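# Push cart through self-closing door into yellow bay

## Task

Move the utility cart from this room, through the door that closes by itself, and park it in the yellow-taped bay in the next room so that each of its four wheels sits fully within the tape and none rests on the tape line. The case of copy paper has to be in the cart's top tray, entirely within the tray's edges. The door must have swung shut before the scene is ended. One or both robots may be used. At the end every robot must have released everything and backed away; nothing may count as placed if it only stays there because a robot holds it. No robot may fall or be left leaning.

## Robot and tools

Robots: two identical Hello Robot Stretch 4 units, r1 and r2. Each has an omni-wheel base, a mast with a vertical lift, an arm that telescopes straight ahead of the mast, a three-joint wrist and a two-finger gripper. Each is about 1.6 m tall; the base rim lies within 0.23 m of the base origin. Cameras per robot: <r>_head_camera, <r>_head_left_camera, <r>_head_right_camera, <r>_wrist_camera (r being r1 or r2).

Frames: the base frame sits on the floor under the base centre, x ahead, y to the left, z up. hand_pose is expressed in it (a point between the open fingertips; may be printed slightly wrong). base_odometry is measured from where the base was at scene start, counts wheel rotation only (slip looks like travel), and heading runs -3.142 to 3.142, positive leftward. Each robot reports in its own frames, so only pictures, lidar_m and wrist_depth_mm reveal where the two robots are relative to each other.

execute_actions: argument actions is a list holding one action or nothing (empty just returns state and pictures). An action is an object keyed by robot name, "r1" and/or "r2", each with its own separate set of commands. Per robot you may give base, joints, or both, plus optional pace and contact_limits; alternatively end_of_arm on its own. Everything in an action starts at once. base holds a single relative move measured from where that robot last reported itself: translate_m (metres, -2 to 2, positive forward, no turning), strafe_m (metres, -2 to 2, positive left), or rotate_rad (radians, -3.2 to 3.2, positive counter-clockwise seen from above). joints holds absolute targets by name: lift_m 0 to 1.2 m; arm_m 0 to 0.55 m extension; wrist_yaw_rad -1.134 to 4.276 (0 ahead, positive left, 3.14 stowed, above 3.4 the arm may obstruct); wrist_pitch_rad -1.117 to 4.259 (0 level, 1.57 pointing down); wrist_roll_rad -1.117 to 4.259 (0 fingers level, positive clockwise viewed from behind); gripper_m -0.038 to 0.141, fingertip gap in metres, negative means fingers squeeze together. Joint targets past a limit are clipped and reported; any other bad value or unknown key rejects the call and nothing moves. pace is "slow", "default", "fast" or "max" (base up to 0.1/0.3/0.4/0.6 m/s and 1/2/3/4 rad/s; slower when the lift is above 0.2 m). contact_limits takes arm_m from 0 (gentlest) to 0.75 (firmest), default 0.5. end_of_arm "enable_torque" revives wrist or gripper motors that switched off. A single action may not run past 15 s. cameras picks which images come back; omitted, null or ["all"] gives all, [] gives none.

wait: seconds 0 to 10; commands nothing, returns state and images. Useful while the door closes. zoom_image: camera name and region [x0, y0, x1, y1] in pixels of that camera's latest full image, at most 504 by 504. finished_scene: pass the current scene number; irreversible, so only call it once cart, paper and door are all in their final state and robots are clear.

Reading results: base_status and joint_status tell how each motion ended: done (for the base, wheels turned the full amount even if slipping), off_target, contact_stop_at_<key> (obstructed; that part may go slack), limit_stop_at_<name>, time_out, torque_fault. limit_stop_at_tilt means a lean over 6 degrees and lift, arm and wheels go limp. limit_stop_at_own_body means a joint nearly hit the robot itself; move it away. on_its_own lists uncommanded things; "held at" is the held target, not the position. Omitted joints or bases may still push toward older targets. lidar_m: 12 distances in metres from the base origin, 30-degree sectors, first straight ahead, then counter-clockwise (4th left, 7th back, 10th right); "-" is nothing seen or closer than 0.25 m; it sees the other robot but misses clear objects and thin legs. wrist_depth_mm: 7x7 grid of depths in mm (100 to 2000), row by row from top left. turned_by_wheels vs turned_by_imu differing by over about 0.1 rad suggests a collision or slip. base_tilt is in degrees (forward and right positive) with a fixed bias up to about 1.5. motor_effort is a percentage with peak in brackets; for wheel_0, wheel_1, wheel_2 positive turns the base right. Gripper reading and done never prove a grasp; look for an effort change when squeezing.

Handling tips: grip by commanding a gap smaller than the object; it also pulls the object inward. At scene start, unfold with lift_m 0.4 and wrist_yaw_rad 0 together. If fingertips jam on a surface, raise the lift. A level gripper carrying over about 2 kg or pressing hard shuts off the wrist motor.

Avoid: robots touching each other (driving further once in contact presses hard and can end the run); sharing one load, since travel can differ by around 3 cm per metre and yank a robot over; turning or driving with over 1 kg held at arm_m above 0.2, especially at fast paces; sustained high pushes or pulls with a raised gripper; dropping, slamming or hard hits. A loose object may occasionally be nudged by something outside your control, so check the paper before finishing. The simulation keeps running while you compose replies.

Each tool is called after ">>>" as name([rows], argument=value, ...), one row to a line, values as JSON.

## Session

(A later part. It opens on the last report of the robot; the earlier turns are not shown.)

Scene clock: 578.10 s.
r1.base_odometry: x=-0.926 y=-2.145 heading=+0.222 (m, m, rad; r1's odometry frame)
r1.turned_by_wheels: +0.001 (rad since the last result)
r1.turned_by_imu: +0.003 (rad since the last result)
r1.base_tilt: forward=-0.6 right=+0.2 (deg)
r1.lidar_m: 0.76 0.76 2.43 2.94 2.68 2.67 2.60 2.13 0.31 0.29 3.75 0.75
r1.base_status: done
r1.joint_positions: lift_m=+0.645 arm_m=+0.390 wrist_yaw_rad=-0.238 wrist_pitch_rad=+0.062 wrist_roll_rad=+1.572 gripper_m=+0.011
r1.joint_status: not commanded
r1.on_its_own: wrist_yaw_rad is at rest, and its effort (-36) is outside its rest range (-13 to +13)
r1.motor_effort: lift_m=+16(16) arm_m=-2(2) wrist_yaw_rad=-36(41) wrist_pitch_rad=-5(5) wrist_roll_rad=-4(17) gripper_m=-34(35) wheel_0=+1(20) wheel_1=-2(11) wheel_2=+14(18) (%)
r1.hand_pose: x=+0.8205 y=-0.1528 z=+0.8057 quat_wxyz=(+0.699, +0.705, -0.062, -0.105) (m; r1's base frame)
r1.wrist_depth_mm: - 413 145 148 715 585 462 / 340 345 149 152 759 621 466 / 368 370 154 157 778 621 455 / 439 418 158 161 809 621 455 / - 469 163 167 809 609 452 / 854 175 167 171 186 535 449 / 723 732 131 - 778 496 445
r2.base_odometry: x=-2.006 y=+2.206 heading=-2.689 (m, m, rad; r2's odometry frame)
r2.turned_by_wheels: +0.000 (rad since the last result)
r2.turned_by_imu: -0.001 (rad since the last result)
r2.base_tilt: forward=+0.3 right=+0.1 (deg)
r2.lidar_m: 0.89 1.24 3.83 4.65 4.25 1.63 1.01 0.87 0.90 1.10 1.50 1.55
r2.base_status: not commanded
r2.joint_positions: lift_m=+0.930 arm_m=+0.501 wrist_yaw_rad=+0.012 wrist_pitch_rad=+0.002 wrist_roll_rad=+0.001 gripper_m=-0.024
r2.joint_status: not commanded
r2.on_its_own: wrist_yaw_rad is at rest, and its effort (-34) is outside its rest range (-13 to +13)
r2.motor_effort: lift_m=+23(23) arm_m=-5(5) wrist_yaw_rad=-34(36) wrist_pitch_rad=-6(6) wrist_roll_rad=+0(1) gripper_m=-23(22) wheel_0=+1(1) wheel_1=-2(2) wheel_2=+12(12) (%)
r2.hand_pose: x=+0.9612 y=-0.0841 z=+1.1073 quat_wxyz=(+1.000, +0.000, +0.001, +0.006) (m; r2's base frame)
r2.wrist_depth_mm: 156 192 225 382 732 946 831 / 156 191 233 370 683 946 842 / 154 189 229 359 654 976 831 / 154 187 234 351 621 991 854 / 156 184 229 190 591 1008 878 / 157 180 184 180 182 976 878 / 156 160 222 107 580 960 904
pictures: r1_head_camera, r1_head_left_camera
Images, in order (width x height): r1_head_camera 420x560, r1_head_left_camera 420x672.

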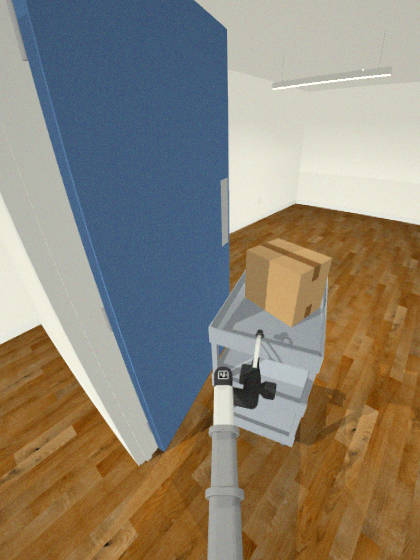

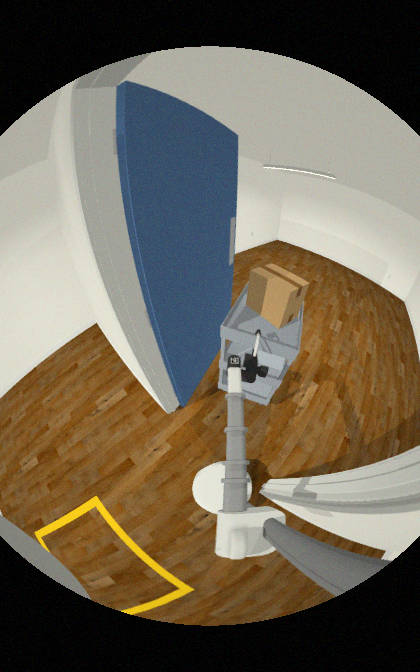

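>>> execute_actions([
  {"r1":{"base":{"strafe_m":0.3},"joints":{"wrist_yaw_rad":-0.5},"pace":"slow"}},
], cameras=[])

>>> execute_actions([
  {"r1":{"base":{"translate_m":-0.3},"pace":"slow"}},
], cameras=["r1_head_left_camera","r1_head_camera"])

Scene clock: 588.13 s.
r1.base_odometry: x=-0.992 y=-1.853 heading=+0.221 (m, m, rad; r1's odometry frame)
r1.turned_by_wheels: -0.001 (rad since the last result)
r1.turned_by_imu: -0.009 (rad since the last result)
r1.base_tilt: forward=-0.6 right=+0.3 (deg)
r1.lidar_m: 0.64 0.62 2.40 2.66 2.50 2.48 2.75 2.38 0.84 0.57 4.11 0.65
r1.base_status: done
r1.joint_positions: lift_m=+0.645 arm_m=+0.390 wrist_yaw_rad=-0.514 wrist_pitch_rad=+0.061 wrist_roll_rad=+1.564 gripper_m=+0.011
r1.joint_status: all done
r1.on_its_own: wrist_yaw_rad is at rest, and its effort (+39) is outside its rest range (-13 to +13); wrist_roll_rad is at rest, and its effort (+16) is outside its rest range (-13 to +13)
r1.motor_effort: lift_m=+16(16) arm_m=+0(2) wrist_yaw_rad=+39(88) wrist_pitch_rad=-3(5) wrist_roll_rad=+16(18) gripper_m=-30(34) wheel_0=-12(24) wheel_1=+2(13) wheel_2=-7(10) (%)
r1.hand_pose: x=+0.7688 y=-0.2176 z=+0.8058 quat_wxyz=(+0.680, +0.687, -0.158, -0.201) (m; r1's base frame)
r1.wrist_depth_mm: 351 359 140 142 146 609 473 / 334 338 145 147 741 634 473 / 379 382 151 154 778 634 459 / - 439 157 160 809 627 459 / - 504 164 167 732 621 449 / 878 176 170 173 187 530 449 / 627 654 134 - 707 492 442
r2.base_odometry: x=-2.006 y=+2.206 heading=-2.689 (m, m, rad; r2's odometry frame)
r2.turned_by_wheels: +0.000 (rad since the last result)
r2.turned_by_imu: -0.002 (rad since the last result)
r2.base_tilt: forward=+0.4 right=+0.2 (deg)
r2.lidar_m: 0.87 1.56 3.87 4.66 4.23 1.59 0.98 0.87 0.88 1.10 1.52 1.54
r2.base_status: not commanded
r2.joint_positions: lift_m=+0.930 arm_m=+0.501 wrist_yaw_rad=+0.012 wrist_pitch_rad=+0.002 wrist_roll_rad=+0.001 gripper_m=-0.024
r2.joint_status: not commanded
r2.on_its_own: wrist_yaw_rad is at rest, and its effort (-35) is outside its rest range (-13 to +13)
r2.motor_effort: lift_m=+23(23) arm_m=-4(5) wrist_yaw_rad=-35(35) wrist_pitch_rad=-7(6) wrist_roll_rad=+2(1) gripper_m=-22(23) wheel_0=+1(1) wheel_1=-2(2) wheel_2=+12(12) (%)
r2.hand_pose: x=+0.9612 y=-0.0841 z=+1.1073 quat_wxyz=(+1.000, +0.000, +0.001, +0.006) (m; r2's base frame)
r2.wrist_depth_mm: 156 193 225 379 732 931 820 / 156 191 232 370 691 946 842 / 154 189 229 362 647 976 842 / 154 186 235 351 615 991 854 / 156 184 230 190 591 1008 866 / 157 180 184 180 182 991 891 / 156 160 221 107 585 946 904
pictures: none
No camera images: the call's "cameras" was empty. Leave "cameras" out to get every camera's image.

Scene clock: 592.43 s.
r1.base_odometry: x=-1.284 y=-1.918 heading=+0.222 (m, m, rad; r1's odometry frame)
r1.turned_by_wheels: +0.001 (rad since the last result)
r1.turned_by_imu: +0.002 (rad since the last result)
r1.base_tilt: forward=-0.6 right=+0.3 (deg)
r1.lidar_m: 0.75 1.01 2.59 2.76 2.27 2.24 2.48 2.16 1.35 0.70 0.64 0.70
r1.base_status: done
r1.joint_positions: lift_m=+0.645 arm_m=+0.390 wrist_yaw_rad=-0.486 wrist_pitch_rad=+0.062 wrist_roll_rad=+1.574 gripper_m=+0.011
r1.joint_status: not commanded
r1.on_its_own: wrist_yaw_rad is at rest, and its effort (-42) is outside its rest range (-13 to +13)
r1.motor_effort: lift_m=+17(17) arm_m=+0(1) wrist_yaw_rad=-42(44) wrist_pitch_rad=-6(7) wrist_roll_rad=-10(17) gripper_m=-34(37) wheel_0=+1(21) wheel_1=-3(11) wheel_2=+14(18) (%)
r1.hand_pose: x=+0.7748 y=-0.2117 z=+0.8055 quat_wxyz=(+0.680, +0.692, -0.149, -0.191) (m; r1's base frame)
r1.wrist_depth_mm: - - 160 164 - 1366 439 / 389 397 163 166 778 615 466 / 364 366 165 168 788 627 455 / 413 407 167 171 809 621 452 / - 445 170 174 809 615 449 / 1098 175 172 175 186 539 452 / 809 820 172 - 878 525 445
r2.base_odometry: x=-2.006 y=+2.206 heading=-2.689 (m, m, rad; r2's odometry frame)
r2.turned_by_wheels: +0.000 (rad since the last result)
r2.turned_by_imu: -0.001 (rad since the last result)
r2.base_tilt: forward=+0.3 right=+0.0 (deg)
r2.lidar_m: 0.88 3.58 3.86 4.63 4.22 1.62 0.99 0.88 0.91 1.08 1.51 1.50
r2.base_status: not commanded
r2.joint_positions: lift_m=+0.930 arm_m=+0.501 wrist_yaw_rad=+0.012 wrist_pitch_rad=+0.002 wrist_roll_rad=+0.001 gripper_m=-0.024
r2.joint_status: not commanded
r2.on_its_own: wrist_yaw_rad is at rest, and its effort (-34) is outside its rest range (-13 to +13)
r2.motor_effort: lift_m=+22(23) arm_m=-4(4) wrist_yaw_rad=-34(34) wrist_pitch_rad=-6(7) wrist_roll_rad=+0(1) gripper_m=-23(23) wheel_0=+1(1) wheel_1=-2(2) wheel_2=+12(12) (%)
r2.hand_pose: x=+0.9612 y=-0.0841 z=+1.1073 quat_wxyz=(+1.000, +0.000, +0.001, +0.006) (m; r2's base frame)
r2.wrist_depth_mm: 157 193 225 382 732 960 831 / 156 191 232 370 683 960 842 / 154 189 229 359 654 976 854 / 154 187 235 349 615 976 854 / 156 183 230 190 591 1008 878 / 157 180 185 180 182 991 878 / 156 160 221 107 585 946 904
pictures: r1_head_camera, r1_head_left_camera
Images, in order (width x height): r1_head_camera 420x560, r1_head_left_camera 420x672.

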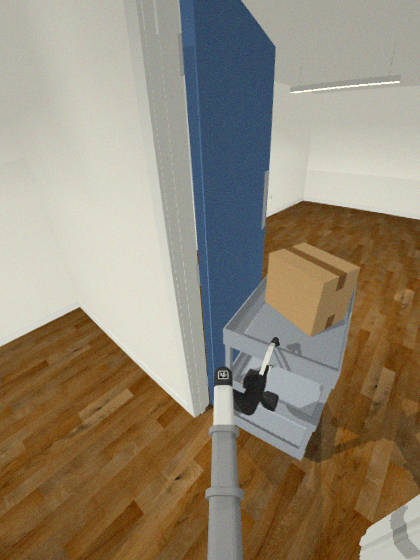

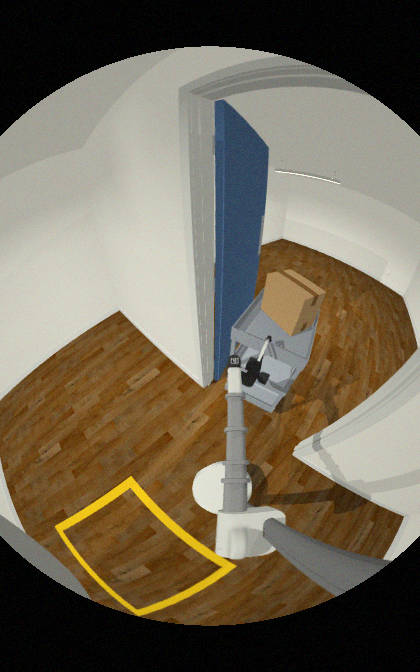

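>>> execute_actions([
  {"r1":{"base":{"translate_m":-0.3},"pace":"slow"}},
], cameras=[])

>>> execute_actions([
  {"r1":{"base":{"strafe_m":0.15},"pace":"slow"}},
], cameras=["r1_head_left_camera","r1_head_camera"])

Scene clock: 603.50 s.
r1.base_odometry: x=-1.577 y=-1.985 heading=+0.223 (m, m, rad; r1's odometry frame)
r1.turned_by_wheels: +0.001 (rad since the last result)
r1.turned_by_imu: +0.002 (rad since the last result)
r1.base_tilt: forward=-0.7 right=+0.2 (deg)
r1.lidar_m: 0.74 1.41 2.78 2.49 2.02 2.02 2.26 1.98 1.89 0.96 0.77 0.72
r1.base_status: done
r1.joint_positions: lift_m=+0.645 arm_m=+0.390 wrist_yaw_rad=-0.487 wrist_pitch_rad=+0.062 wrist_roll_rad=+1.576 gripper_m=+0.011
r1.joint_status: not commanded
r1.on_its_own: wrist_yaw_rad is at rest, and its effort (-39) is outside its rest range (-13 to +13); wrist_roll_rad is at rest, and its effort (-17) is outside its rest range (-13 to +13)
r1.motor_effort: lift_m=+16(17) arm_m=-1(1) wrist_yaw_rad=-39(50) wrist_pitch_rad=-6(7) wrist_roll_rad=-17(17) gripper_m=-31(34) wheel_0=-1(1) wheel_1=-2(5) wheel_2=+13(20) (%)
r1.hand_pose: x=+0.7746 y=-0.2119 z=+0.8055 quat_wxyz=(+0.679, +0.693, -0.149, -0.191) (m; r1's base frame)
r1.wrist_depth_mm: - - 193 197 - 1464 389 / - - 190 193 - 564 442 / - 442 185 189 820 615 452 / 389 392 180 184 820 621 455 / 421 410 177 180 809 609 445 / 1308 175 173 177 185 539 452 / 991 469 167 - 759 559 445
r2.base_odometry: x=-2.006 y=+2.206 heading=-2.689 (m, m, rad; r2's odometry frame)
r2.turned_by_wheels: +0.000 (rad since the last result)
r2.turned_by_imu: -0.002 (rad since the last result)
r2.base_tilt: forward=+0.3 right=+0.2 (deg)
r2.lidar_m: 0.89 3.57 3.85 4.62 4.24 1.61 1.01 0.89 0.88 1.07 1.54 1.54
r2.base_status: not commanded
r2.joint_positions: lift_m=+0.930 arm_m=+0.501 wrist_yaw_rad=+0.012 wrist_pitch_rad=+0.002 wrist_roll_rad=+0.001 gripper_m=-0.024
r2.joint_status: not commanded
r2.on_its_own: wrist_yaw_rad is at rest, and its effort (-35) is outside its rest range (-13 to +13)
r2.motor_effort: lift_m=+23(23) arm_m=-4(4) wrist_yaw_rad=-35(34) wrist_pitch_rad=-7(9) wrist_roll_rad=+0(2) gripper_m=-23(24) wheel_0=+1(1) wheel_1=-2(2) wheel_2=+12(12) (%)
r2.hand_pose: x=+0.9612 y=-0.0841 z=+1.1073 quat_wxyz=(+1.000, +0.000, +0.001, +0.006) (m; r2's base frame)
r2.wrist_depth_mm: 156 192 225 382 732 946 831 / 156 191 232 373 683 946 842 / 155 189 229 359 654 976 842 / 154 187 234 351 615 991 866 / 156 184 230 190 591 1008 866 / 157 180 185 181 182 976 878 / 156 160 222 107 585 946 904
pictures: none
No camera images: the call's "cameras" was empty. Leave "cameras" out to get every camera's image.

Scene clock: 606.13 s.
r1.base_odometry: x=-1.609 y=-1.839 heading=+0.222 (m, m, rad; r1's odometry frame)
r1.turned_by_wheels: -0.001 (rad since the last result)
r1.turned_by_imu: -0.004 (rad since the last result)
r1.base_tilt: forward=-0.7 right=+0.3 (deg)
r1.lidar_m: 0.75 1.57 2.67 2.37 1.93 1.92 2.15 2.09 2.08 1.11 0.90 0.71
r1.base_status: done
r1.joint_positions: lift_m=+0.645 arm_m=+0.390 wrist_yaw_rad=-0.511 wrist_pitch_rad=+0.062 wrist_roll_rad=+1.567 gripper_m=+0.011
r1.joint_status: not commanded
r1.on_its_own: wrist_yaw_rad is at rest, and its effort (+32) is outside its rest range (-13 to +13)
r1.motor_effort: lift_m=+17(17) arm_m=+0(0) wrist_yaw_rad=+32(39) wrist_pitch_rad=-5(9) wrist_roll_rad=+8(17) gripper_m=-29(35) wheel_0=-11(21) wheel_1=+3(9) wheel_2=-3(10) (%)
r1.hand_pose: x=+0.7693 y=-0.2171 z=+0.8056 quat_wxyz=(+0.680, +0.688, -0.157, -0.200) (m; r1's base frame)
r1.wrist_depth_mm: - - 170 174 - 1464 415 / - 455 171 174 1983 597 469 / 368 373 172 175 809 627 455 / 410 404 172 176 820 621 452 / - 439 173 177 798 621 449 / 1118 174 173 177 187 535 449 / 854 854 173 - 931 525 439
r2.base_odometry: x=-2.006 y=+2.206 heading=-2.689 (m, m, rad; r2's odometry frame)
r2.turned_by_wheels: +0.000 (rad since the last result)
r2.turned_by_imu: -0.001 (rad since the last result)
r2.base_tilt: forward=+0.4 right=+0.1 (deg)
r2.lidar_m: 0.86 3.58 3.85 4.65 4.24 1.61 1.00 0.87 0.90 1.05 1.52 1.54
r2.base_status: not commanded
r2.joint_positions: lift_m=+0.930 arm_m=+0.501 wrist_yaw_rad=+0.012 wrist_pitch_rad=+0.002 wrist_roll_rad=+0.001 gripper_m=-0.024
r2.joint_status: not commanded
r2.on_its_own: wrist_yaw_rad is at rest, and its effort (-35) is outside its rest range (-13 to +13)
r2.motor_effort: lift_m=+23(23) arm_m=-4(4) wrist_yaw_rad=-35(35) wrist_pitch_rad=-6(5) wrist_roll_rad=+0(2) gripper_m=-23(23) wheel_0=+1(1) wheel_1=-2(2) wheel_2=+12(12) (%)
r2.hand_pose: x=+0.9612 y=-0.0841 z=+1.1073 quat_wxyz=(+1.000, +0.000, +0.001, +0.006) (m; r2's base frame)
r2.wrist_depth_mm: 156 192 225 379 732 931 842 / 156 191 232 370 691 960 842 / 155 189 229 359 647 960 854 / 154 186 235 351 621 991 854 / 156 183 230 190 591 1008 866 / 157 180 185 181 182 976 891 / 156 160 221 107 585 960 904
pictures: r1_head_camera, r1_head_left_camera
Images, in order (width x height): r1_head_camera 420x560, r1_head_left_camera 420x672.

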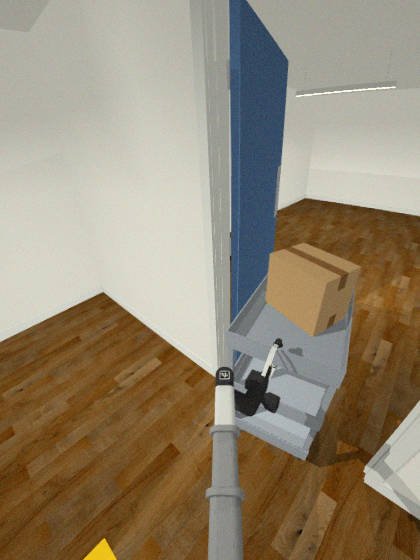

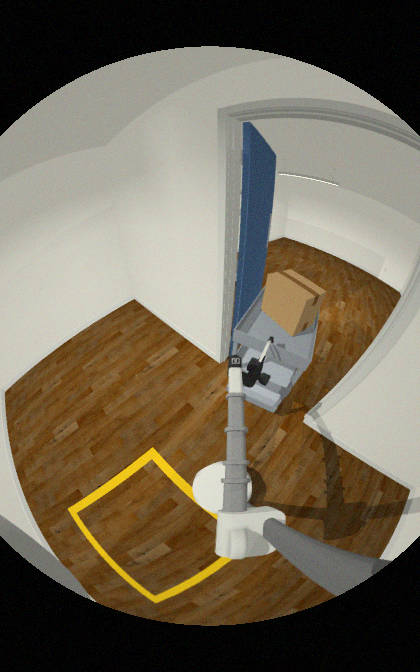

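>>> execute_actions([
  {"r1":{"base":{"translate_m":-0.4},"pace":"slow"}},
], cameras=[])

>>> execute_actions([
  {"r1":{"base":{"strafe_m":0.2},"pace":"slow"}},
], cameras=[])

>>> execute_actions([
  {"r1":{"base":{"translate_m":-0.3},"pace":"slow"}},
], cameras=["r1_head_left_camera","r1_head_camera"])

Scene clock: 619.10 s.
r1.base_odometry: x=-1.999 y=-1.927 heading=+0.223 (m, m, rad; r1's odometry frame)
r1.turned_by_wheels: +0.001 (rad since the last result)
r1.turned_by_imu: +0.003 (rad since the last result)
r1.base_tilt: forward=-0.6 right=+0.2 (deg)
r1.lidar_m: 0.74 2.13 2.93 1.97 1.62 1.62 1.83 1.84 1.83 1.46 1.18 0.74
r1.base_status: done
r1.joint_positions: lift_m=+0.645 arm_m=+0.390 wrist_yaw_rad=-0.485 wrist_pitch_rad=+0.063 wrist_roll_rad=+1.577 gripper_m=+0.011
r1.joint_status: not commanded
r1.on_its_own: wrist_yaw_rad is at rest, and its effort (-43) is outside its rest range (-13 to +13); wrist_roll_rad is at rest, and its effort (-20) is outside its rest range (-13 to +13)
r1.motor_effort: lift_m=+17(17) arm_m=+0(0) wrist_yaw_rad=-43(51) wrist_pitch_rad=-8(9) wrist_roll_rad=-20(19) gripper_m=-32(36) wheel_0=+0(12) wheel_1=-3(11) wheel_2=+15(19) (%)
r1.hand_pose: x=+0.7749 y=-0.2116 z=+0.8052 quat_wxyz=(+0.679, +0.693, -0.149, -0.191) (m; r1's base frame)
r1.wrist_depth_mm: - - 203 208 - 1464 377 / - - 198 201 - 1397 442 / - 539 190 195 - 585 452 / 389 392 185 189 820 615 452 / 410 407 179 183 820 615 445 / 427 175 174 178 185 564 449 / 1025 452 167 - 768 554 442
r2.base_odometry: x=-2.006 y=+2.206 heading=-2.689 (m, m, rad; r2's odometry frame)
r2.turned_by_wheels: +0.000 (rad since the last result)
r2.turned_by_imu: -0.002 (rad since the last result)
r2.base_tilt: forward=+0.3 right=+0.1 (deg)
r2.lidar_m: 0.88 3.62 3.86 4.66 4.26 1.65 1.01 0.86 0.89 1.06 1.52 1.54
r2.base_status: not commanded
r2.joint_positions: lift_m=+0.930 arm_m=+0.501 wrist_yaw_rad=+0.012 wrist_pitch_rad=+0.002 wrist_roll_rad=+0.001 gripper_m=-0.024
r2.joint_status: not commanded
r2.on_its_own: wrist_yaw_rad is at rest, and its effort (-34) is outside its rest range (-13 to +13)
r2.motor_effort: lift_m=+23(22) arm_m=-4(5) wrist_yaw_rad=-34(36) wrist_pitch_rad=-7(6) wrist_roll_rad=+0(1) gripper_m=-24(23) wheel_0=+1(1) wheel_1=-2(2) wheel_2=+12(12) (%)
r2.hand_pose: x=+0.9612 y=-0.0841 z=+1.1073 quat_wxyz=(+1.000, +0.000, +0.001, +0.006) (m; r2's base frame)
r2.wrist_depth_mm: 156 192 225 382 732 946 831 / 156 191 232 370 691 960 831 / 154 189 229 362 647 976 854 / 154 186 234 349 615 991 854 / 156 184 230 190 591 1008 878 / 157 180 185 180 182 991 891 / 156 160 221 107 585 960 904
pictures: none
No camera images: the call's "cameras" was empty. Leave "cameras" out to get every camera's image.

Scene clock: 622.23 s.
r1.base_odometry: x=-2.043 y=-1.732 heading=+0.222 (m, m, rad; r1's odometry frame)
r1.turned_by_wheels: -0.001 (rad since the last result)
r1.turned_by_imu: -0.005 (rad since the last result)
r1.base_tilt: forward=-0.7 right=+0.3 (deg)
r1.lidar_m: 0.76 2.36 2.78 1.83 1.49 1.48 1.68 2.00 1.97 1.62 1.32 0.71
r1.base_status: done
r1.joint_positions: lift_m=+0.645 arm_m=+0.390 wrist_yaw_rad=-0.510 wrist_pitch_rad=+0.062 wrist_roll_rad=+1.567 gripper_m=+0.011
r1.joint_status: not commanded
r1.on_its_own: wrist_yaw_rad is at rest, and its effort (+29) is outside its rest range (-13 to +13)
r1.motor_effort: lift_m=+17(17) arm_m=+0(0) wrist_yaw_rad=+29(43) wrist_pitch_rad=-6(9) wrist_roll_rad=+8(20) gripper_m=-33(37) wheel_0=-12(20) wheel_1=+3(10) wheel_2=+0(11) (%)
r1.hand_pose: x=+0.7695 y=-0.2170 z=+0.8055 quat_wxyz=(+0.679, +0.688, -0.157, -0.200) (m; r1's base frame)
r1.wrist_depth_mm: - - 169 173 - 1464 427 / - 436 170 174 768 591 469 / 368 375 172 175 809 627 455 / 415 407 173 177 798 627 455 / - 442 174 178 820 609 449 / 1078 178 175 178 187 539 452 / 946 976 175 - 1025 544 445
r2.base_odometry: x=-2.006 y=+2.206 heading=-2.689 (m, m, rad; r2's odometry frame)
r2.turned_by_wheels: +0.000 (rad since the last result)
r2.turned_by_imu: -0.001 (rad since the last result)
r2.base_tilt: forward=+0.3 right=+0.1 (deg)
r2.lidar_m: 0.86 3.58 3.86 4.64 4.25 1.63 1.00 0.87 0.89 1.08 1.51 1.54
r2.base_status: not commanded
r2.joint_positions: lift_m=+0.930 arm_m=+0.501 wrist_yaw_rad=+0.012 wrist_pitch_rad=+0.002 wrist_roll_rad=+0.001 gripper_m=-0.024
r2.joint_status: not commanded
r2.on_its_own: wrist_yaw_rad is at rest, and its effort (-35) is outside its rest range (-13 to +13)
r2.motor_effort: lift_m=+23(23) arm_m=-4(4) wrist_yaw_rad=-35(34) wrist_pitch_rad=-7(5) wrist_roll_rad=+0(0) gripper_m=-24(22) wheel_0=+1(1) wheel_1=-2(2) wheel_2=+12(12) (%)
r2.hand_pose: x=+0.9612 y=-0.0841 z=+1.1073 quat_wxyz=(+1.000, +0.000, +0.001, +0.006) (m; r2's base frame)
r2.wrist_depth_mm: 156 193 225 382 732 946 842 / 156 191 232 373 683 946 831 / 154 189 229 362 654 976 842 / 154 186 235 351 621 976 866 / 155 184 229 190 597 991 866 / 157 180 184 180 182 991 891 / 156 160 221 107 585 946 904
pictures: none
No camera images: the call's "cameras" was empty. Leave "cameras" out to get every camera's image.

Scene clock: 626.50 s.
r1.base_odometry: x=-2.335 y=-1.798 heading=+0.223 (m, m, rad; r1's odometry frame)
r1.turned_by_wheels: +0.001 (rad since the last result)
r1.turned_by_imu: +0.003 (rad since the last result)
r1.base_tilt: forward=-0.6 right=+0.2 (deg)
r1.lidar_m: 0.74 2.78 2.95 1.57 1.26 1.26 1.43 1.80 1.79 1.88 1.56 0.74
r1.base_status: done
r1.joint_positions: lift_m=+0.645 arm_m=+0.390 wrist_yaw_rad=-0.484 wrist_pitch_rad=+0.063 wrist_roll_rad=+1.576 gripper_m=+0.011
r1.joint_status: not commanded
r1.on_its_own: wrist_yaw_rad is at rest, and its effort (-45) is outside its rest range (-13 to +13); wrist_roll_rad is at rest, and its effort (-16) is outside its rest range (-13 to +13)
r1.motor_effort: lift_m=+18(18) arm_m=+0(1) wrist_yaw_rad=-45(47) wrist_pitch_rad=-9(11) wrist_roll_rad=-16(17) gripper_m=-31(35) wheel_0=+2(14) wheel_1=-3(9) wheel_2=+17(17) (%)
r1.hand_pose: x=+0.7751 y=-0.2114 z=+0.8051 quat_wxyz=(+0.679, +0.693, -0.148, -0.191) (m; r1's base frame)
r1.wrist_depth_mm: - - 189 192 960 991 387 / - - 186 190 - 569 439 / 387 394 183 187 831 627 452 / 397 399 180 185 820 621 449 / 436 418 179 182 798 609 445 / 1255 175 176 180 185 564 449 / 1160 488 172 - 1025 554 445
r2.base_odometry: x=-2.006 y=+2.206 heading=-2.689 (m, m, rad; r2's odometry frame)
r2.turned_by_wheels: +0.000 (rad since the last result)
r2.turned_by_imu: -0.001 (rad since the last result)
r2.base_tilt: forward=+0.3 right=+0.2 (deg)
r2.lidar_m: 0.86 3.59 3.86 4.66 4.24 1.63 0.99 0.88 0.90 1.10 1.51 1.55
r2.base_status: not commanded
r2.joint_positions: lift_m=+0.930 arm_m=+0.501 wrist_yaw_rad=+0.012 wrist_pitch_rad=+0.002 wrist_roll_rad=+0.001 gripper_m=-0.024
r2.joint_status: not commanded
r2.on_its_own: wrist_yaw_rad is at rest, and its effort (-33) is outside its rest range (-13 to +13)
r2.motor_effort: lift_m=+23(23) arm_m=-4(5) wrist_yaw_rad=-33(35) wrist_pitch_rad=-7(6) wrist_roll_rad=+1(1) gripper_m=-23(22) wheel_0=+1(1) wheel_1=-2(2) wheel_2=+12(12) (%)
r2.hand_pose: x=+0.9612 y=-0.0841 z=+1.1073 quat_wxyz=(+1.000, +0.000, +0.001, +0.006) (m; r2's base frame)
r2.wrist_depth_mm: 156 192 225 382 723 946 831 / 156 190 233 368 691 946 842 / 154 189 229 359 647 976 842 / 154 187 234 351 615 976 854 / 156 184 230 190 591 1008 866 / 157 180 185 181 182 976 878 / 156 160 221 107 585 946 904
pictures: r1_head_camera, r1_head_left_camera
Images, in order (width x height): r1_head_camera 420x560, r1_head_left_camera 420x672.

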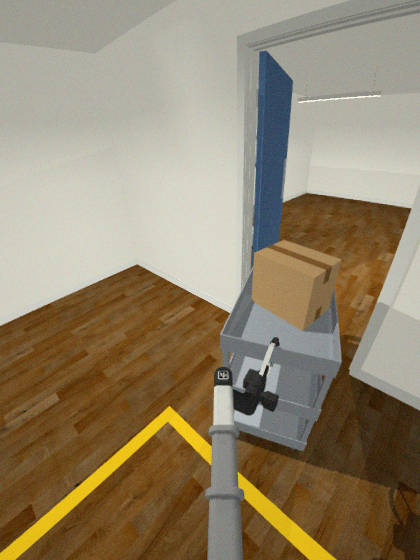

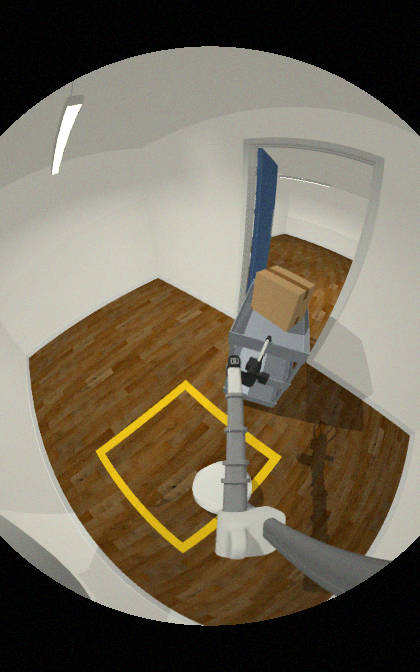

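>>> execute_actions([
  {"r1":{"base":{"strafe_m":0.22},"pace":"slow"}},
], cameras=[])

>>> execute_actions([
  {"r1":{"base":{"translate_m":-0.35},"pace":"slow"}},
], cameras=[])

>>> execute_actions([
  {"r1":{"base":{"strafe_m":0.2},"pace":"slow"}},
], cameras=["r1_head_left_camera"])

Scene clock: 644.00 s.
r1.base_odometry: x=-2.383 y=-1.584 heading=+0.222 (m, m, rad; r1's odometry frame)
r1.turned_by_wheels: -0.001 (rad since the last result)
r1.turned_by_imu: -0.008 (rad since the last result)
r1.base_tilt: forward=-0.7 right=+0.2 (deg)
r1.lidar_m: 0.74 2.82 2.65 1.39 1.14 1.11 1.26 1.96 1.94 2.08 1.69 0.67
r1.base_status: done
r1.joint_positions: lift_m=+0.645 arm_m=+0.390 wrist_yaw_rad=-0.512 wrist_pitch_rad=+0.062 wrist_roll_rad=+1.565 gripper_m=+0.011
r1.joint_status: not commanded
r1.on_its_own: wrist_yaw_rad is at rest, and its effort (+33) is outside its rest range (-13 to +13); wrist_roll_rad is at rest, and its effort (+14) is outside its rest range (-13 to +13)
r1.motor_effort: lift_m=+18(18) arm_m=-1(1) wrist_yaw_rad=+33(46) wrist_pitch_rad=-6(10) wrist_roll_rad=+14(16) gripper_m=-31(35) wheel_0=-13(22) wheel_1=+2(8) wheel_2=-1(13) (%)
r1.hand_pose: x=+0.7692 y=-0.2172 z=+0.8054 quat_wxyz=(+0.680, +0.687, -0.157, -0.201) (m; r1's base frame)
r1.wrist_depth_mm: - 452 156 159 1160 591 466 / 351 357 160 163 768 627 469 / 375 377 164 167 798 621 455 / - 427 168 172 820 627 452 / 1661 477 173 176 809 609 449 / 1255 178 177 180 189 535 449 / 1308 1308 180 - 1397 504 442
r2.base_odometry: x=-2.006 y=+2.206 heading=-2.689 (m, m, rad; r2's odometry frame)
r2.turned_by_wheels: +0.000 (rad since the last result)
r2.turned_by_imu: -0.002 (rad since the last result)
r2.base_tilt: forward=+0.3 right=+0.2 (deg)
r2.lidar_m: 0.87 3.61 3.85 4.66 4.20 1.58 0.97 0.89 0.92 1.10 1.52 1.53
r2.base_status: not commanded
r2.joint_positions: lift_m=+0.930 arm_m=+0.501 wrist_yaw_rad=+0.012 wrist_pitch_rad=+0.002 wrist_roll_rad=+0.001 gripper_m=-0.024
r2.joint_status: not commanded
r2.on_its_own: wrist_yaw_rad is at rest, and its effort (-35) is outside its rest range (-13 to +13)
r2.motor_effort: lift_m=+23(23) arm_m=-4(4) wrist_yaw_rad=-35(35) wrist_pitch_rad=-5(7) wrist_roll_rad=+1(1) gripper_m=-25(23) wheel_0=+1(1) wheel_1=-2(2) wheel_2=+12(12) (%)
r2.hand_pose: x=+0.9612 y=-0.0841 z=+1.1073 quat_wxyz=(+1.000, +0.000, +0.001, +0.006) (m; r2's base frame)
r2.wrist_depth_mm: 156 192 226 379 741 931 831 / 156 190 233 370 691 960 831 / 155 189 229 362 647 976 842 / 154 187 235 351 621 991 866 / 156 184 230 190 585 991 866 / 157 180 184 180 181 976 878 / 156 161 221 107 585 960 904
pictures: none
No camera images: the call's "cameras" was empty. Leave "cameras" out to get every camera's image.

Scene clock: 648.77 s.
r1.base_odometry: x=-2.724 y=-1.661 heading=+0.223 (m, m, rad; r1's odometry frame)
r1.turned_by_wheels: +0.001 (rad since the last result)
r1.turned_by_imu: +0.003 (rad since the last result)
r1.base_tilt: forward=-0.6 right=+0.3 (deg)
r1.lidar_m: 0.74 3.06 2.03 1.05 0.86 0.84 0.94 1.56 1.71 1.94 1.94 0.74
r1.base_status: done
r1.joint_positions: lift_m=+0.645 arm_m=+0.390 wrist_yaw_rad=-0.486 wrist_pitch_rad=+0.063 wrist_roll_rad=+1.575 gripper_m=+0.011
r1.joint_status: not commanded
r1.on_its_own: wrist_yaw_rad is at rest, and its effort (-42) is outside its rest range (-13 to +13); wrist_roll_rad is at rest, and its effort (-15) is outside its rest range (-13 to +13)
r1.motor_effort: lift_m=+18(18) arm_m=-1(1) wrist_yaw_rad=-42(47) wrist_pitch_rad=-8(8) wrist_roll_rad=-15(15) gripper_m=-33(38) wheel_0=+1(16) wheel_1=-3(10) wheel_2=+15(17) (%)
r1.hand_pose: x=+0.7749 y=-0.2117 z=+0.8052 quat_wxyz=(+0.679, +0.693, -0.149, -0.191) (m; r1's base frame)
r1.wrist_depth_mm: 1281 1308 183 187 1397 1366 399 / - - 181 186 - 569 459 / 379 382 180 185 809 615 452 / 402 402 180 183 820 615 452 / 1708 424 179 183 820 615 445 / 1576 176 178 181 186 559 449 / 1618 1661 175 - 1808 554 442
r2.base_odometry: x=-2.006 y=+2.206 heading=-2.689 (m, m, rad; r2's odometry frame)
r2.turned_by_wheels: +0.000 (rad since the last result)
r2.turned_by_imu: -0.001 (rad since the last result)
r2.base_tilt: forward=+0.4 right=+0.1 (deg)
r2.lidar_m: 0.87 3.58 3.86 4.69 4.24 1.63 1.01 0.90 0.92 1.08 1.51 1.55
r2.base_status: not commanded
r2.joint_positions: lift_m=+0.930 arm_m=+0.501 wrist_yaw_rad=+0.012 wrist_pitch_rad=+0.002 wrist_roll_rad=+0.001 gripper_m=-0.024
r2.joint_status: not commanded
r2.on_its_own: wrist_yaw_rad is at rest, and its effort (-34) is outside its rest range (-13 to +13)
r2.motor_effort: lift_m=+23(23) arm_m=-4(4) wrist_yaw_rad=-34(34) wrist_pitch_rad=-5(6) wrist_roll_rad=+0(0) gripper_m=-23(22) wheel_0=+1(1) wheel_1=-2(2) wheel_2=+12(12) (%)
r2.hand_pose: x=+0.9612 y=-0.0841 z=+1.1073 quat_wxyz=(+1.000, +0.000, +0.001, +0.006) (m; r2's base frame)
r2.wrist_depth_mm: 156 193 225 377 732 946 842 / 156 191 232 370 683 960 842 / 154 189 229 362 647 976 842 / 154 187 235 351 621 991 866 / 156 184 230 190 591 1008 866 / 157 180 185 180 182 976 878 / 156 160 221 107 580 960 891
pictures: none
No camera images: the call's "cameras" was empty. Leave "cameras" out to get every camera's image.

Scene clock: 651.93 s.
r1.base_odometry: x=-2.768 y=-1.466 heading=+0.223 (m, m, rad; r1's odometry frame)
r1.turned_by_wheels: -0.001 (rad since the last result)
r1.turned_by_imu: -0.005 (rad since the last result)
r1.base_tilt: forward=-0.7 right=+0.3 (deg)
r1.lidar_m: 0.75 2.90 1.74 0.87 0.73 0.72 0.82 1.32 1.86 2.09 2.08 0.69
r1.base_status: done
r1.joint_positions: lift_m=+0.645 arm_m=+0.390 wrist_yaw_rad=-0.513 wrist_pitch_rad=+0.062 wrist_roll_rad=+1.566 gripper_m=+0.011
r1.joint_status: not commanded
r1.on_its_own: wrist_yaw_rad is at rest, and its effort (+36) is outside its rest range (-13 to +13)
r1.motor_effort: lift_m=+18(18) arm_m=-1(1) wrist_yaw_rad=+36(43) wrist_pitch_rad=-5(10) wrist_roll_rad=+13(16) gripper_m=-29(37) wheel_0=-13(16) wheel_1=+2(10) wheel_2=+0(11) (%)
r1.hand_pose: x=+0.7690 y=-0.2175 z=+0.8055 quat_wxyz=(+0.680, +0.687, -0.158, -0.201) (m; r1's base frame)
r1.wrist_depth_mm: 1397 439 155 158 732 597 469 / 351 357 159 163 768 640 473 / 379 382 164 167 798 627 459 / - 433 169 172 831 621 455 / 1708 480 174 178 820 609 449 / 1618 180 179 181 188 530 452 / 1708 1756 182 - 1808 500 442
r2.base_odometry: x=-2.006 y=+2.206 heading=-2.689 (m, m, rad; r2's odometry frame)
r2.turned_by_wheels: +0.000 (rad since the last result)
r2.turned_by_imu: -0.001 (rad since the last result)
r2.base_tilt: forward=+0.3 right=+0.2 (deg)
r2.lidar_m: 0.87 3.57 3.84 4.67 4.24 1.60 0.97 0.87 0.90 1.11 1.51 1.54
r2.base_status: not commanded
r2.joint_positions: lift_m=+0.930 arm_m=+0.501 wrist_yaw_rad=+0.012 wrist_pitch_rad=+0.002 wrist_roll_rad=+0.001 gripper_m=-0.024
r2.joint_status: not commanded
r2.on_its_own: wrist_yaw_rad is at rest, and its effort (-35) is outside its rest range (-13 to +13)
r2.motor_effort: lift_m=+23(23) arm_m=-4(4) wrist_yaw_rad=-35(34) wrist_pitch_rad=-7(7) wrist_roll_rad=+3(1) gripper_m=-23(23) wheel_0=+1(1) wheel_1=-2(2) wheel_2=+12(12) (%)
r2.hand_pose: x=+0.9612 y=-0.0841 z=+1.1073 quat_wxyz=(+1.000, +0.000, +0.001, +0.006) (m; r2's base frame)
r2.wrist_depth_mm: 156 193 225 379 732 931 831 / 156 191 232 370 683 960 854 / 154 189 229 362 647 960 854 / 154 187 234 351 615 976 854 / 156 184 230 190 597 991 866 / 157 180 185 180 181 991 878 / 156 160 221 107 580 946 904
pictures: r1_head_left_camera
Images, in order (width x height): r1_head_left_camera 420x672.

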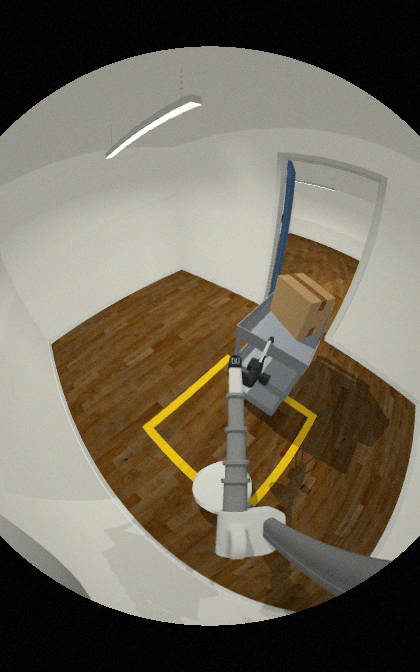

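>>> execute_actions([
  {"r1":{"base":{"strafe_m":0.17},"joints":{"arm_m":0.05},"pace":"slow"}},
], cameras=[])

>>> execute_actions([
  {"r1":{"base":{"translate_m":-0.25},"pace":"slow"}},
], cameras=["r1_head_left_camera","r1_head_camera"])

Scene clock: 663.20 s.
r1.base_odometry: x=-2.806 y=-1.301 heading=+0.223 (m, m, rad; r1's odometry frame)
r1.turned_by_wheels: +0.000 (rad since the last result)
r1.turned_by_imu: -0.003 (rad since the last result)
r1.base_tilt: forward=-0.7 right=+0.2 (deg)
r1.lidar_m: 0.46 2.77 1.49 0.77 0.62 0.61 0.68 1.11 2.00 2.25 0.40 0.41
r1.base_status: done
r1.joint_positions: lift_m=+0.645 arm_m=+0.051 wrist_yaw_rad=-0.488 wrist_pitch_rad=+0.064 wrist_roll_rad=+1.573 gripper_m=+0.011
r1.joint_status: all done
r1.on_its_own: wrist_yaw_rad is at rest, and its effort (-34) is outside its rest range (-13 to +13)
r1.motor_effort: lift_m=+18(18) arm_m=-6(8) wrist_yaw_rad=-34(36) wrist_pitch_rad=-10(11) wrist_roll_rad=-9(14) gripper_m=-30(36) wheel_0=-2(22) wheel_1=+6(7) wheel_2=+1(1) (%)
r1.hand_pose: x=+0.4352 y=-0.2123 z=+0.8050 quat_wxyz=(+0.679, +0.692, -0.149, -0.193) (m; r1's base frame)
r1.wrist_depth_mm: 1756 436 154 157 715 580 466 / 347 353 158 162 768 634 466 / 377 379 163 167 798 627 455 / 1863 427 168 172 820 621 452 / - 484 174 177 809 609 445 / - 182 179 182 187 535 449 / - - 182 - - 492 445
r2.base_odometry: x=-2.006 y=+2.206 heading=-2.689 (m, m, rad; r2's odometry frame)
r2.turned_by_wheels: +0.000 (rad since the last result)
r2.turned_by_imu: -0.002 (rad since the last result)
r2.base_tilt: forward=+0.3 right=+0.1 (deg)
r2.lidar_m: 0.88 3.60 3.81 4.64 4.24 1.60 0.99 0.87 0.91 1.08 1.50 1.54
r2.base_status: not commanded
r2.joint_positions: lift_m=+0.930 arm_m=+0.501 wrist_yaw_rad=+0.012 wrist_pitch_rad=+0.002 wrist_roll_rad=+0.001 gripper_m=-0.024
r2.joint_status: not commanded
r2.on_its_own: wrist_yaw_rad is at rest, and its effort (-34) is outside its rest range (-13 to +13)
r2.motor_effort: lift_m=+23(23) arm_m=-4(4) wrist_yaw_rad=-34(35) wrist_pitch_rad=-5(6) wrist_roll_rad=+2(0) gripper_m=-22(23) wheel_0=+1(1) wheel_1=-2(2) wheel_2=+12(12) (%)
r2.hand_pose: x=+0.9612 y=-0.0841 z=+1.1073 quat_wxyz=(+1.000, +0.000, +0.001, +0.006) (m; r2's base frame)
r2.wrist_depth_mm: 156 193 225 379 732 946 831 / 156 191 234 370 691 946 842 / 154 189 229 359 647 960 854 / 154 186 235 351 615 991 854 / 156 184 230 190 591 991 878 / 157 180 184 181 182 991 878 / 156 160 221 107 585 960 904
pictures: none
No camera images: the call's "cameras" was empty. Leave "cameras" out to get every camera's image.

Scene clock: 667.00 s.
r1.base_odometry: x=-3.049 y=-1.356 heading=+0.223 (m, m, rad; r1's odometry frame)
r1.turned_by_wheels: +0.000 (rad since the last result)
r1.turned_by_imu: +0.000 (rad since the last result)
r1.base_tilt: forward=-0.7 right=+0.2 (deg)
r1.lidar_m: 0.42 2.93 1.03 0.54 0.42 0.42 0.47 0.78 1.85 2.04 0.45 0.43
r1.base_status: done
r1.joint_positions: lift_m=+0.645 arm_m=+0.051 wrist_yaw_rad=-0.489 wrist_pitch_rad=+0.065 wrist_roll_rad=+1.574 gripper_m=+0.011
r1.joint_status: not commanded
r1.on_its_own: wrist_yaw_rad is at rest, and its effort (-31) is outside its rest range (-13 to +13)
r1.motor_effort: lift_m=+18(18) arm_m=-6(6) wrist_yaw_rad=-31(43) wrist_pitch_rad=-13(14) wrist_roll_rad=-12(12) gripper_m=-32(33) wheel_0=-4(1) wheel_1=-5(7) wheel_2=+12(18) (%)
r1.hand_pose: x=+0.4350 y=-0.2125 z=+0.8047 quat_wxyz=(+0.679, +0.692, -0.149, -0.193) (m; r1's base frame)
r1.wrist_depth_mm: 1863 1921 184 187 - 1464 399 / 1921 574 183 187 - 569 462 / 379 384 182 186 820 621 452 / 404 404 181 185 820 615 452 / - 430 180 185 809 603 449 / - 180 180 183 186 535 452 / - - 177 - - 554 442
r2.base_odometry: x=-2.006 y=+2.206 heading=-2.689 (m, m, rad; r2's odometry frame)
r2.turned_by_wheels: +0.000 (rad since the last result)
r2.turned_by_imu: -0.001 (rad since the last result)
r2.base_tilt: forward=+0.4 right=+0.0 (deg)
r2.lidar_m: 0.86 3.58 3.87 4.65 4.25 1.62 0.99 0.87 0.91 1.12 1.51 1.54
r2.base_status: not commanded
r2.joint_positions: lift_m=+0.930 arm_m=+0.501 wrist_yaw_rad=+0.012 wrist_pitch_rad=+0.002 wrist_roll_rad=+0.001 gripper_m=-0.024
r2.joint_status: not commanded
r2.on_its_own: wrist_yaw_rad is at rest, and its effort (-35) is outside its rest range (-13 to +13)
r2.motor_effort: lift_m=+23(23) arm_m=-4(5) wrist_yaw_rad=-35(36) wrist_pitch_rad=-6(6) wrist_roll_rad=+3(2) gripper_m=-24(24) wheel_0=+1(1) wheel_1=-2(2) wheel_2=+12(12) (%)
r2.hand_pose: x=+0.9612 y=-0.0841 z=+1.1073 quat_wxyz=(+1.000, +0.000, +0.001, +0.006) (m; r2's base frame)
r2.wrist_depth_mm: 156 192 226 379 732 931 842 / 156 191 233 370 691 960 831 / 154 189 229 359 647 976 854 / 154 186 234 353 621 976 854 / 156 185 229 190 591 1008 866 / 157 180 184 181 182 991 878 / 156 160 222 107 585 946 891
pictures: r1_head_camera, r1_head_left_camera
Images, in order (width x height): r1_head_camera 420x560, r1_head_left_camera 420x672.

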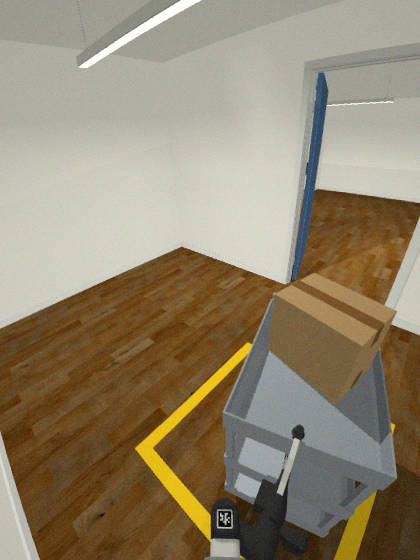

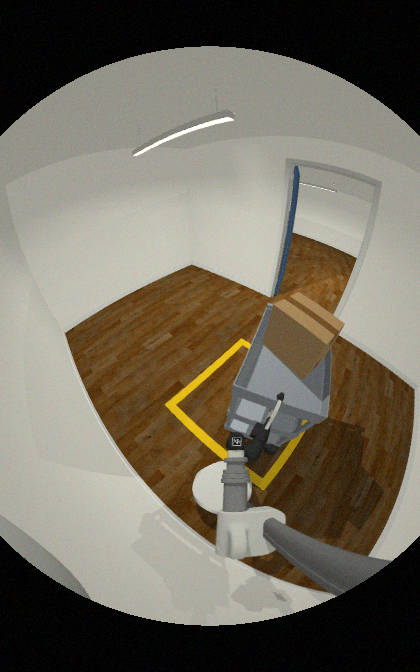

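>>> execute_actions([
  {"r1":{"base":{"strafe_m":0.13},"pace":"slow"}},
], cameras=[])

>>> execute_actions([
  {"r1":{"joints":{"gripper_m":0.13}},"r2":{"base":{"strafe_m":0.25},"pace":"slow"}},
], cameras=["r1_head_left_camera","r1_head_right_camera","r1_head_camera","r2_head_camera"])

Scene clock: 677.33 s.
r1.base_odometry: x=-3.078 y=-1.230 heading=+0.223 (m, m, rad; r1's odometry frame)
r1.turned_by_wheels: -0.001 (rad since the last result)
r1.turned_by_imu: -0.004 (rad since the last result)
r1.base_tilt: forward=-0.6 right=+0.3 (deg)
r1.lidar_m: 0.45 2.81 0.83 0.44 0.35 0.35 0.39 0.64 1.93 2.18 0.42 0.41
r1.base_status: done
r1.joint_positions: lift_m=+0.645 arm_m=+0.051 wrist_yaw_rad=-0.512 wrist_pitch_rad=+0.063 wrist_roll_rad=+1.567 gripper_m=+0.011
r1.joint_status: not commanded
r1.on_its_own: wrist_yaw_rad is at rest, and its effort (+35) is outside its rest range (-13 to +13)
r1.motor_effort: lift_m=+18(18) arm_m=-3(6) wrist_yaw_rad=+35(35) wrist_pitch_rad=-8(16) wrist_roll_rad=+8(12) gripper_m=-32(34) wheel_0=-10(18) wheel_1=+4(9) wheel_2=+0(11) (%)
r1.hand_pose: x=+0.4295 y=-0.2173 z=+0.8052 quat_wxyz=(+0.679, +0.688, -0.157, -0.201) (m; r1's base frame)
r1.wrist_depth_mm: 1983 - 167 170 - 1366 445 / 389 397 169 173 798 615 469 / 377 379 172 175 798 621 462 / 430 421 175 178 820 621 455 / - 466 177 181 820 615 449 / - 182 180 183 187 535 449 / - - 181 - - 508 445
r2.base_odometry: x=-2.006 y=+2.206 heading=-2.689 (m, m, rad; r2's odometry frame)
r2.turned_by_wheels: +0.000 (rad since the last result)
r2.turned_by_imu: -0.001 (rad since the last result)
r2.base_tilt: forward=+0.4 right=+0.0 (deg)
r2.lidar_m: 0.85 3.57 3.85 4.68 4.24 1.63 0.99 0.88 0.92 1.11 1.53 1.53
r2.base_status: not commanded
r2.joint_positions: lift_m=+0.930 arm_m=+0.501 wrist_yaw_rad=+0.012 wrist_pitch_rad=+0.002 wrist_roll_rad=+0.001 gripper_m=-0.024
r2.joint_status: not commanded
r2.on_its_own: wrist_yaw_rad is at rest, and its effort (-35) is outside its rest range (-13 to +13)
r2.motor_effort: lift_m=+23(23) arm_m=-5(5) wrist_yaw_rad=-35(34) wrist_pitch_rad=-6(7) wrist_roll_rad=+1(2) gripper_m=-23(22) wheel_0=+1(1) wheel_1=-2(2) wheel_2=+12(12) (%)
r2.hand_pose: x=+0.9612 y=-0.0841 z=+1.1073 quat_wxyz=(+1.000, +0.000, +0.001, +0.006) (m; r2's base frame)
r2.wrist_depth_mm: 156 193 225 379 723 931 842 / 156 191 233 370 691 946 831 / 154 189 229 362 647 991 842 / 154 187 235 351 621 976 854 / 156 184 231 190 591 991 866 / 157 180 184 180 182 991 878 / 156 161 222 107 585 946 891
pictures: none
No camera images: the call's "cameras" was empty. Leave "cameras" out to get every camera's image.

Scene clock: 680.97 s.
r1.base_odometry: x=-3.078 y=-1.229 heading=+0.223 (m, m, rad; r1's odometry frame)
r1.turned_by_wheels: +0.001 (rad since the last result)
r1.turned_by_imu: -0.001 (rad since the last result)
r1.base_tilt: forward=-0.7 right=+0.2 (deg)
r1.lidar_m: 0.47 2.83 0.83 0.44 0.35 0.34 0.39 0.63 1.93 2.18 0.45 0.42
r1.base_status: not commanded
r1.joint_positions: lift_m=+0.645 arm_m=+0.050 wrist_yaw_rad=-0.501 wrist_pitch_rad=+0.062 wrist_roll_rad=+1.570 gripper_m=+0.130
r1.joint_status: all done
r1.motor_effort: lift_m=+18(18) arm_m=+0(3) wrist_yaw_rad=+1(42) wrist_pitch_rad=-6(16) wrist_roll_rad=+2(9) gripper_m=+0(27) wheel_0=-3(10) wheel_1=+4(4) wheel_2=+0(0) (%)
r1.hand_pose: x=+0.4316 y=-0.2149 z=+0.8054 quat_wxyz=(+0.680, +0.690, -0.154, -0.196) (m; r1's base frame)
r1.wrist_depth_mm: 1983 1921 177 180 - 597 455 / 410 394 181 183 798 634 469 / 397 394 185 187 820 627 459 / - 442 187 191 831 621 455 / - 473 191 196 831 615 449 / - - 194 196 - 574 452 / - - 198 - - 508 445
r2.base_odometry: x=-1.897 y=+1.981 heading=-2.689 (m, m, rad; r2's odometry frame)
r2.turned_by_wheels: +0.000 (rad since the last result)
r2.turned_by_imu: -0.291 (rad since the last result)
r2.base_tilt: forward=+0.3 right=+0.1 (deg)
r2.lidar_m: 0.83 2.53 3.54 3.75 4.18 4.05 1.62 1.22 1.19 1.24 1.75 1.71
r2.base_status: done
r2.joint_positions: lift_m=+0.930 arm_m=+0.501 wrist_yaw_rad=+0.011 wrist_pitch_rad=+0.002 wrist_roll_rad=+0.001 gripper_m=-0.024
r2.joint_status: not commanded
r2.on_its_own: wrist_yaw_rad is at rest, and its effort (-32) is outside its rest range (-13 to +13)
r2.motor_effort: lift_m=+23(23) arm_m=-5(5) wrist_yaw_rad=-32(34) wrist_pitch_rad=-8(6) wrist_roll_rad=+2(2) gripper_m=-23(25) wheel_0=-6(26) wheel_1=-3(4) wheel_2=+10(10) (%)
r2.hand_pose: x=+0.9612 y=-0.0843 z=+1.1073 quat_wxyz=(+1.000, +0.000, +0.001, +0.005) (m; r2's base frame)
r2.wrist_depth_mm: 140 185 245 569 1060 946 878 / 140 182 240 535 1078 960 878 / 138 180 248 504 1078 976 904 / 136 176 244 480 1078 991 891 / 134 172 238 182 1078 991 917 / 135 167 186 179 182 976 917 / 135 144 222 107 1098 991 931
pictures: r1_head_camera, r1_head_left_camera, r1_head_right_camera, r2_head_camera
Images, in order (width x height): r1_head_camera 420x560, r1_head_left_camera 420x672, r1_head_right_camera 420x672, r2_head_camera 420x560.

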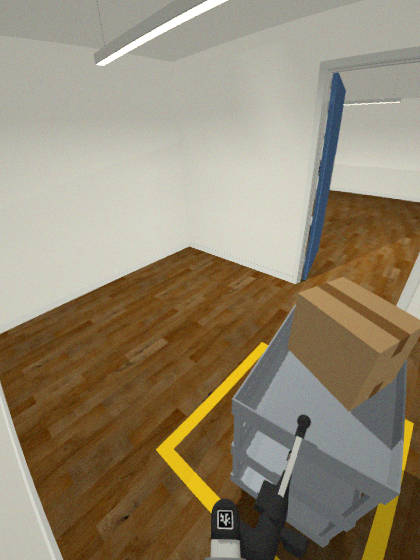

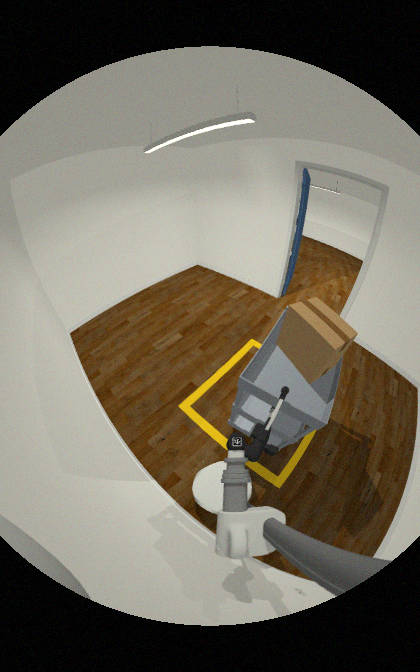

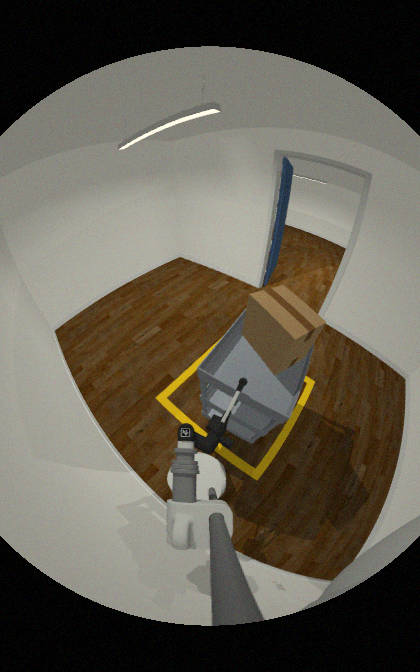

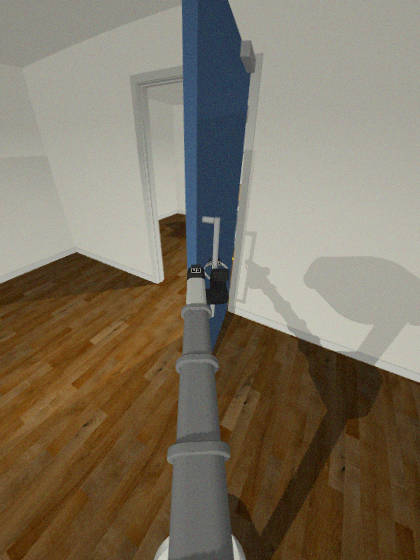

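>>> execute_actions([
  {"r1":{"base":{"translate_m":-0.08},"joints":{"arm_m":0},"pace":"slow"},"r2":{"joints":{"gripper_m":0.07}}},
], cameras=[])

>>> execute_actions([
  {"r1":{"joints":{"wrist_yaw_rad":-1.1,"lift_m":0.9},"pace":"slow"},"r2":{"joints":{"arm_m":0.0}}},
], cameras=["r1_head_camera","r1_wrist_camera"])

Scene clock: 689.83 s.
r1.base_odometry: x=-3.155 y=-1.247 heading=+0.223 (m, m, rad; r1's odometry frame)
r1.turned_by_wheels: +0.000 (rad since the last result)
r1.turned_by_imu: -0.002 (rad since the last result)
r1.base_tilt: forward=-0.6 right=+0.2 (deg)
r1.lidar_m: 0.53 2.89 0.70 0.35 0.28 0.28 0.32 0.53 1.89 2.12 0.51 0.50
r1.base_status: done
r1.joint_positions: lift_m=+0.645 arm_m=+0.001 wrist_yaw_rad=-0.500 wrist_pitch_rad=+0.062 wrist_roll_rad=+1.570 gripper_m=+0.130
r1.joint_status: all done
r1.motor_effort: lift_m=+18(18) arm_m=-5(2) wrist_yaw_rad=+1(1) wrist_pitch_rad=-6(6) wrist_roll_rad=+2(2) gripper_m=+1(1) wheel_0=-5(10) wheel_1=-5(8) wheel_2=+7(12) (%)
r1.hand_pose: x=+0.3824 y=-0.2148 z=+0.8054 quat_wxyz=(+0.680, +0.690, -0.154, -0.196) (m; r1's base frame)
r1.wrist_depth_mm: - - - 283 297 1336 1060 / - - 286 289 - 525 418 / - 525 293 294 917 627 459 / - 512 298 300 931 621 455 / - 544 304 307 960 615 459 / - - 306 309 788 569 455 / - - - - - 559 445
r2.base_odometry: x=-1.897 y=+1.981 heading=-2.687 (m, m, rad; r2's odometry frame)
r2.turned_by_wheels: +0.002 (rad since the last result)
r2.turned_by_imu: +0.001 (rad since the last result)
r2.base_tilt: forward=+0.3 right=+0.0 (deg)
r2.lidar_m: 0.87 2.55 3.54 3.72 4.19 4.05 1.64 1.22 1.19 1.26 1.77 1.71
r2.base_status: not commanded
r2.joint_positions: lift_m=+0.930 arm_m=+0.501 wrist_yaw_rad=+0.011 wrist_pitch_rad=+0.002 wrist_roll_rad=+0.001 gripper_m=+0.070
r2.joint_status: all done
r2.on_its_own: wrist_yaw_rad is at rest, and its effort (-34) is outside its rest range (-13 to +13)
r2.motor_effort: lift_m=+23(23) arm_m=-5(5) wrist_yaw_rad=-34(35) wrist_pitch_rad=-7(7) wrist_roll_rad=+1(1) gripper_m=-7(26) wheel_0=+7(7) wheel_1=+5(5) wheel_2=+8(10) (%)
r2.hand_pose: x=+0.9612 y=-0.0842 z=+1.1073 quat_wxyz=(+1.000, +0.000, +0.001, +0.006) (m; r2's base frame)
r2.wrist_depth_mm: 185 229 349 634 1060 960 891 / 184 237 195 609 1060 976 891 / 182 234 191 580 1078 991 891 / 180 229 197 549 1078 991 904 / 177 225 193 530 1078 991 904 / 173 204 191 459 203 1008 917 / 171 197 193 107 1118 1008 946
pictures: none
No camera images: the call's "cameras" was empty. Leave "cameras" out to get every camera's image.

Scene clock: 692.57 s.
r1.base_odometry: x=-3.155 y=-1.247 heading=+0.223 (m, m, rad; r1's odometry frame)
r1.turned_by_wheels: +0.000 (rad since the last result)
r1.turned_by_imu: -0.001 (rad since the last result)
r1.base_tilt: forward=-0.7 right=+0.2 (deg)
r1.lidar_m: 0.54 2.89 0.69 0.35 0.29 0.28 0.32 0.52 1.88 2.10 0.51 0.50
r1.base_status: not commanded
r1.joint_positions: lift_m=+0.900 arm_m=+0.001 wrist_yaw_rad=-1.099 wrist_pitch_rad=+0.062 wrist_roll_rad=+1.570 gripper_m=+0.130
r1.joint_status: all done
r1.motor_effort: lift_m=+22(22) arm_m=-4(4) wrist_yaw_rad=-3(6) wrist_pitch_rad=-6(7) wrist_roll_rad=+1(2) gripper_m=+0(0) wheel_0=-5(5) wheel_1=-5(5) wheel_2=+7(7) (%)
r1.hand_pose: x=+0.2245 y=-0.2962 z=+1.0600 quat_wxyz=(+0.592, +0.614, -0.350, -0.388) (m; r1's base frame)
r1.wrist_depth_mm: - - - - - 1983 1430 / - - - - - 1983 1397 / - - - - - 1983 1430 / - - - - - 1983 1430 / - - - - - 1921 1397 / - - - - 634 399 415 / - - - - 683 377 539
r2.base_odometry: x=-1.897 y=+1.981 heading=-2.689 (m, m, rad; r2's odometry frame)
r2.turned_by_wheels: -0.001 (rad since the last result)
r2.turned_by_imu: -0.002 (rad since the last result)
r2.base_tilt: forward=+0.2 right=+0.2 (deg)
r2.lidar_m: 1.09 1.13 3.56 3.74 4.17 4.02 1.64 1.20 1.19 1.26 1.76 1.70
r2.base_status: not commanded
r2.joint_positions: lift_m=+0.930 arm_m=+0.001 wrist_yaw_rad=+0.000 wrist_pitch_rad=+0.002 wrist_roll_rad=+0.000 gripper_m=+0.070
r2.joint_status: all done
r2.motor_effort: lift_m=+23(23) arm_m=-4(11) wrist_yaw_rad=-1(51) wrist_pitch_rad=-6(7) wrist_roll_rad=+2(0) gripper_m=-4(9) wheel_0=+1(8) wheel_1=+2(5) wheel_2=+1(15) (%)
r2.hand_pose: x=+0.4608 y=-0.0874 z=+1.1072 quat_wxyz=(+1.000, +0.000, +0.001, +0.000) (m; r2's base frame)
r2.wrist_depth_mm: 854 960 1205 1537 1464 1336 1229 / 854 960 1182 1537 1499 1336 1229 / - 946 1182 1537 1499 1366 1281 / - 946 1182 1499 1537 1366 1255 / - 946 1138 1464 1499 1397 1255 / - 878 197 1397 203 1397 1308 / - 854 1078 107 1576 1397 1336
pictures: r1_head_camera, r1_wrist_camera
Images, in order (width x height): r1_head_camera 420x560, r1_wrist_camera 616x392.

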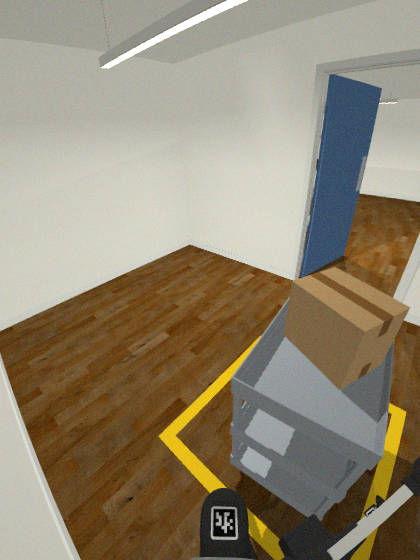

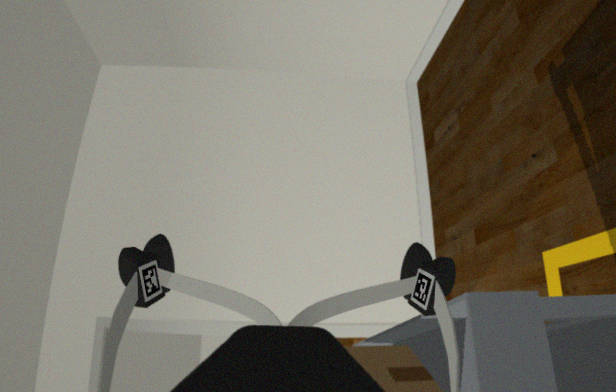

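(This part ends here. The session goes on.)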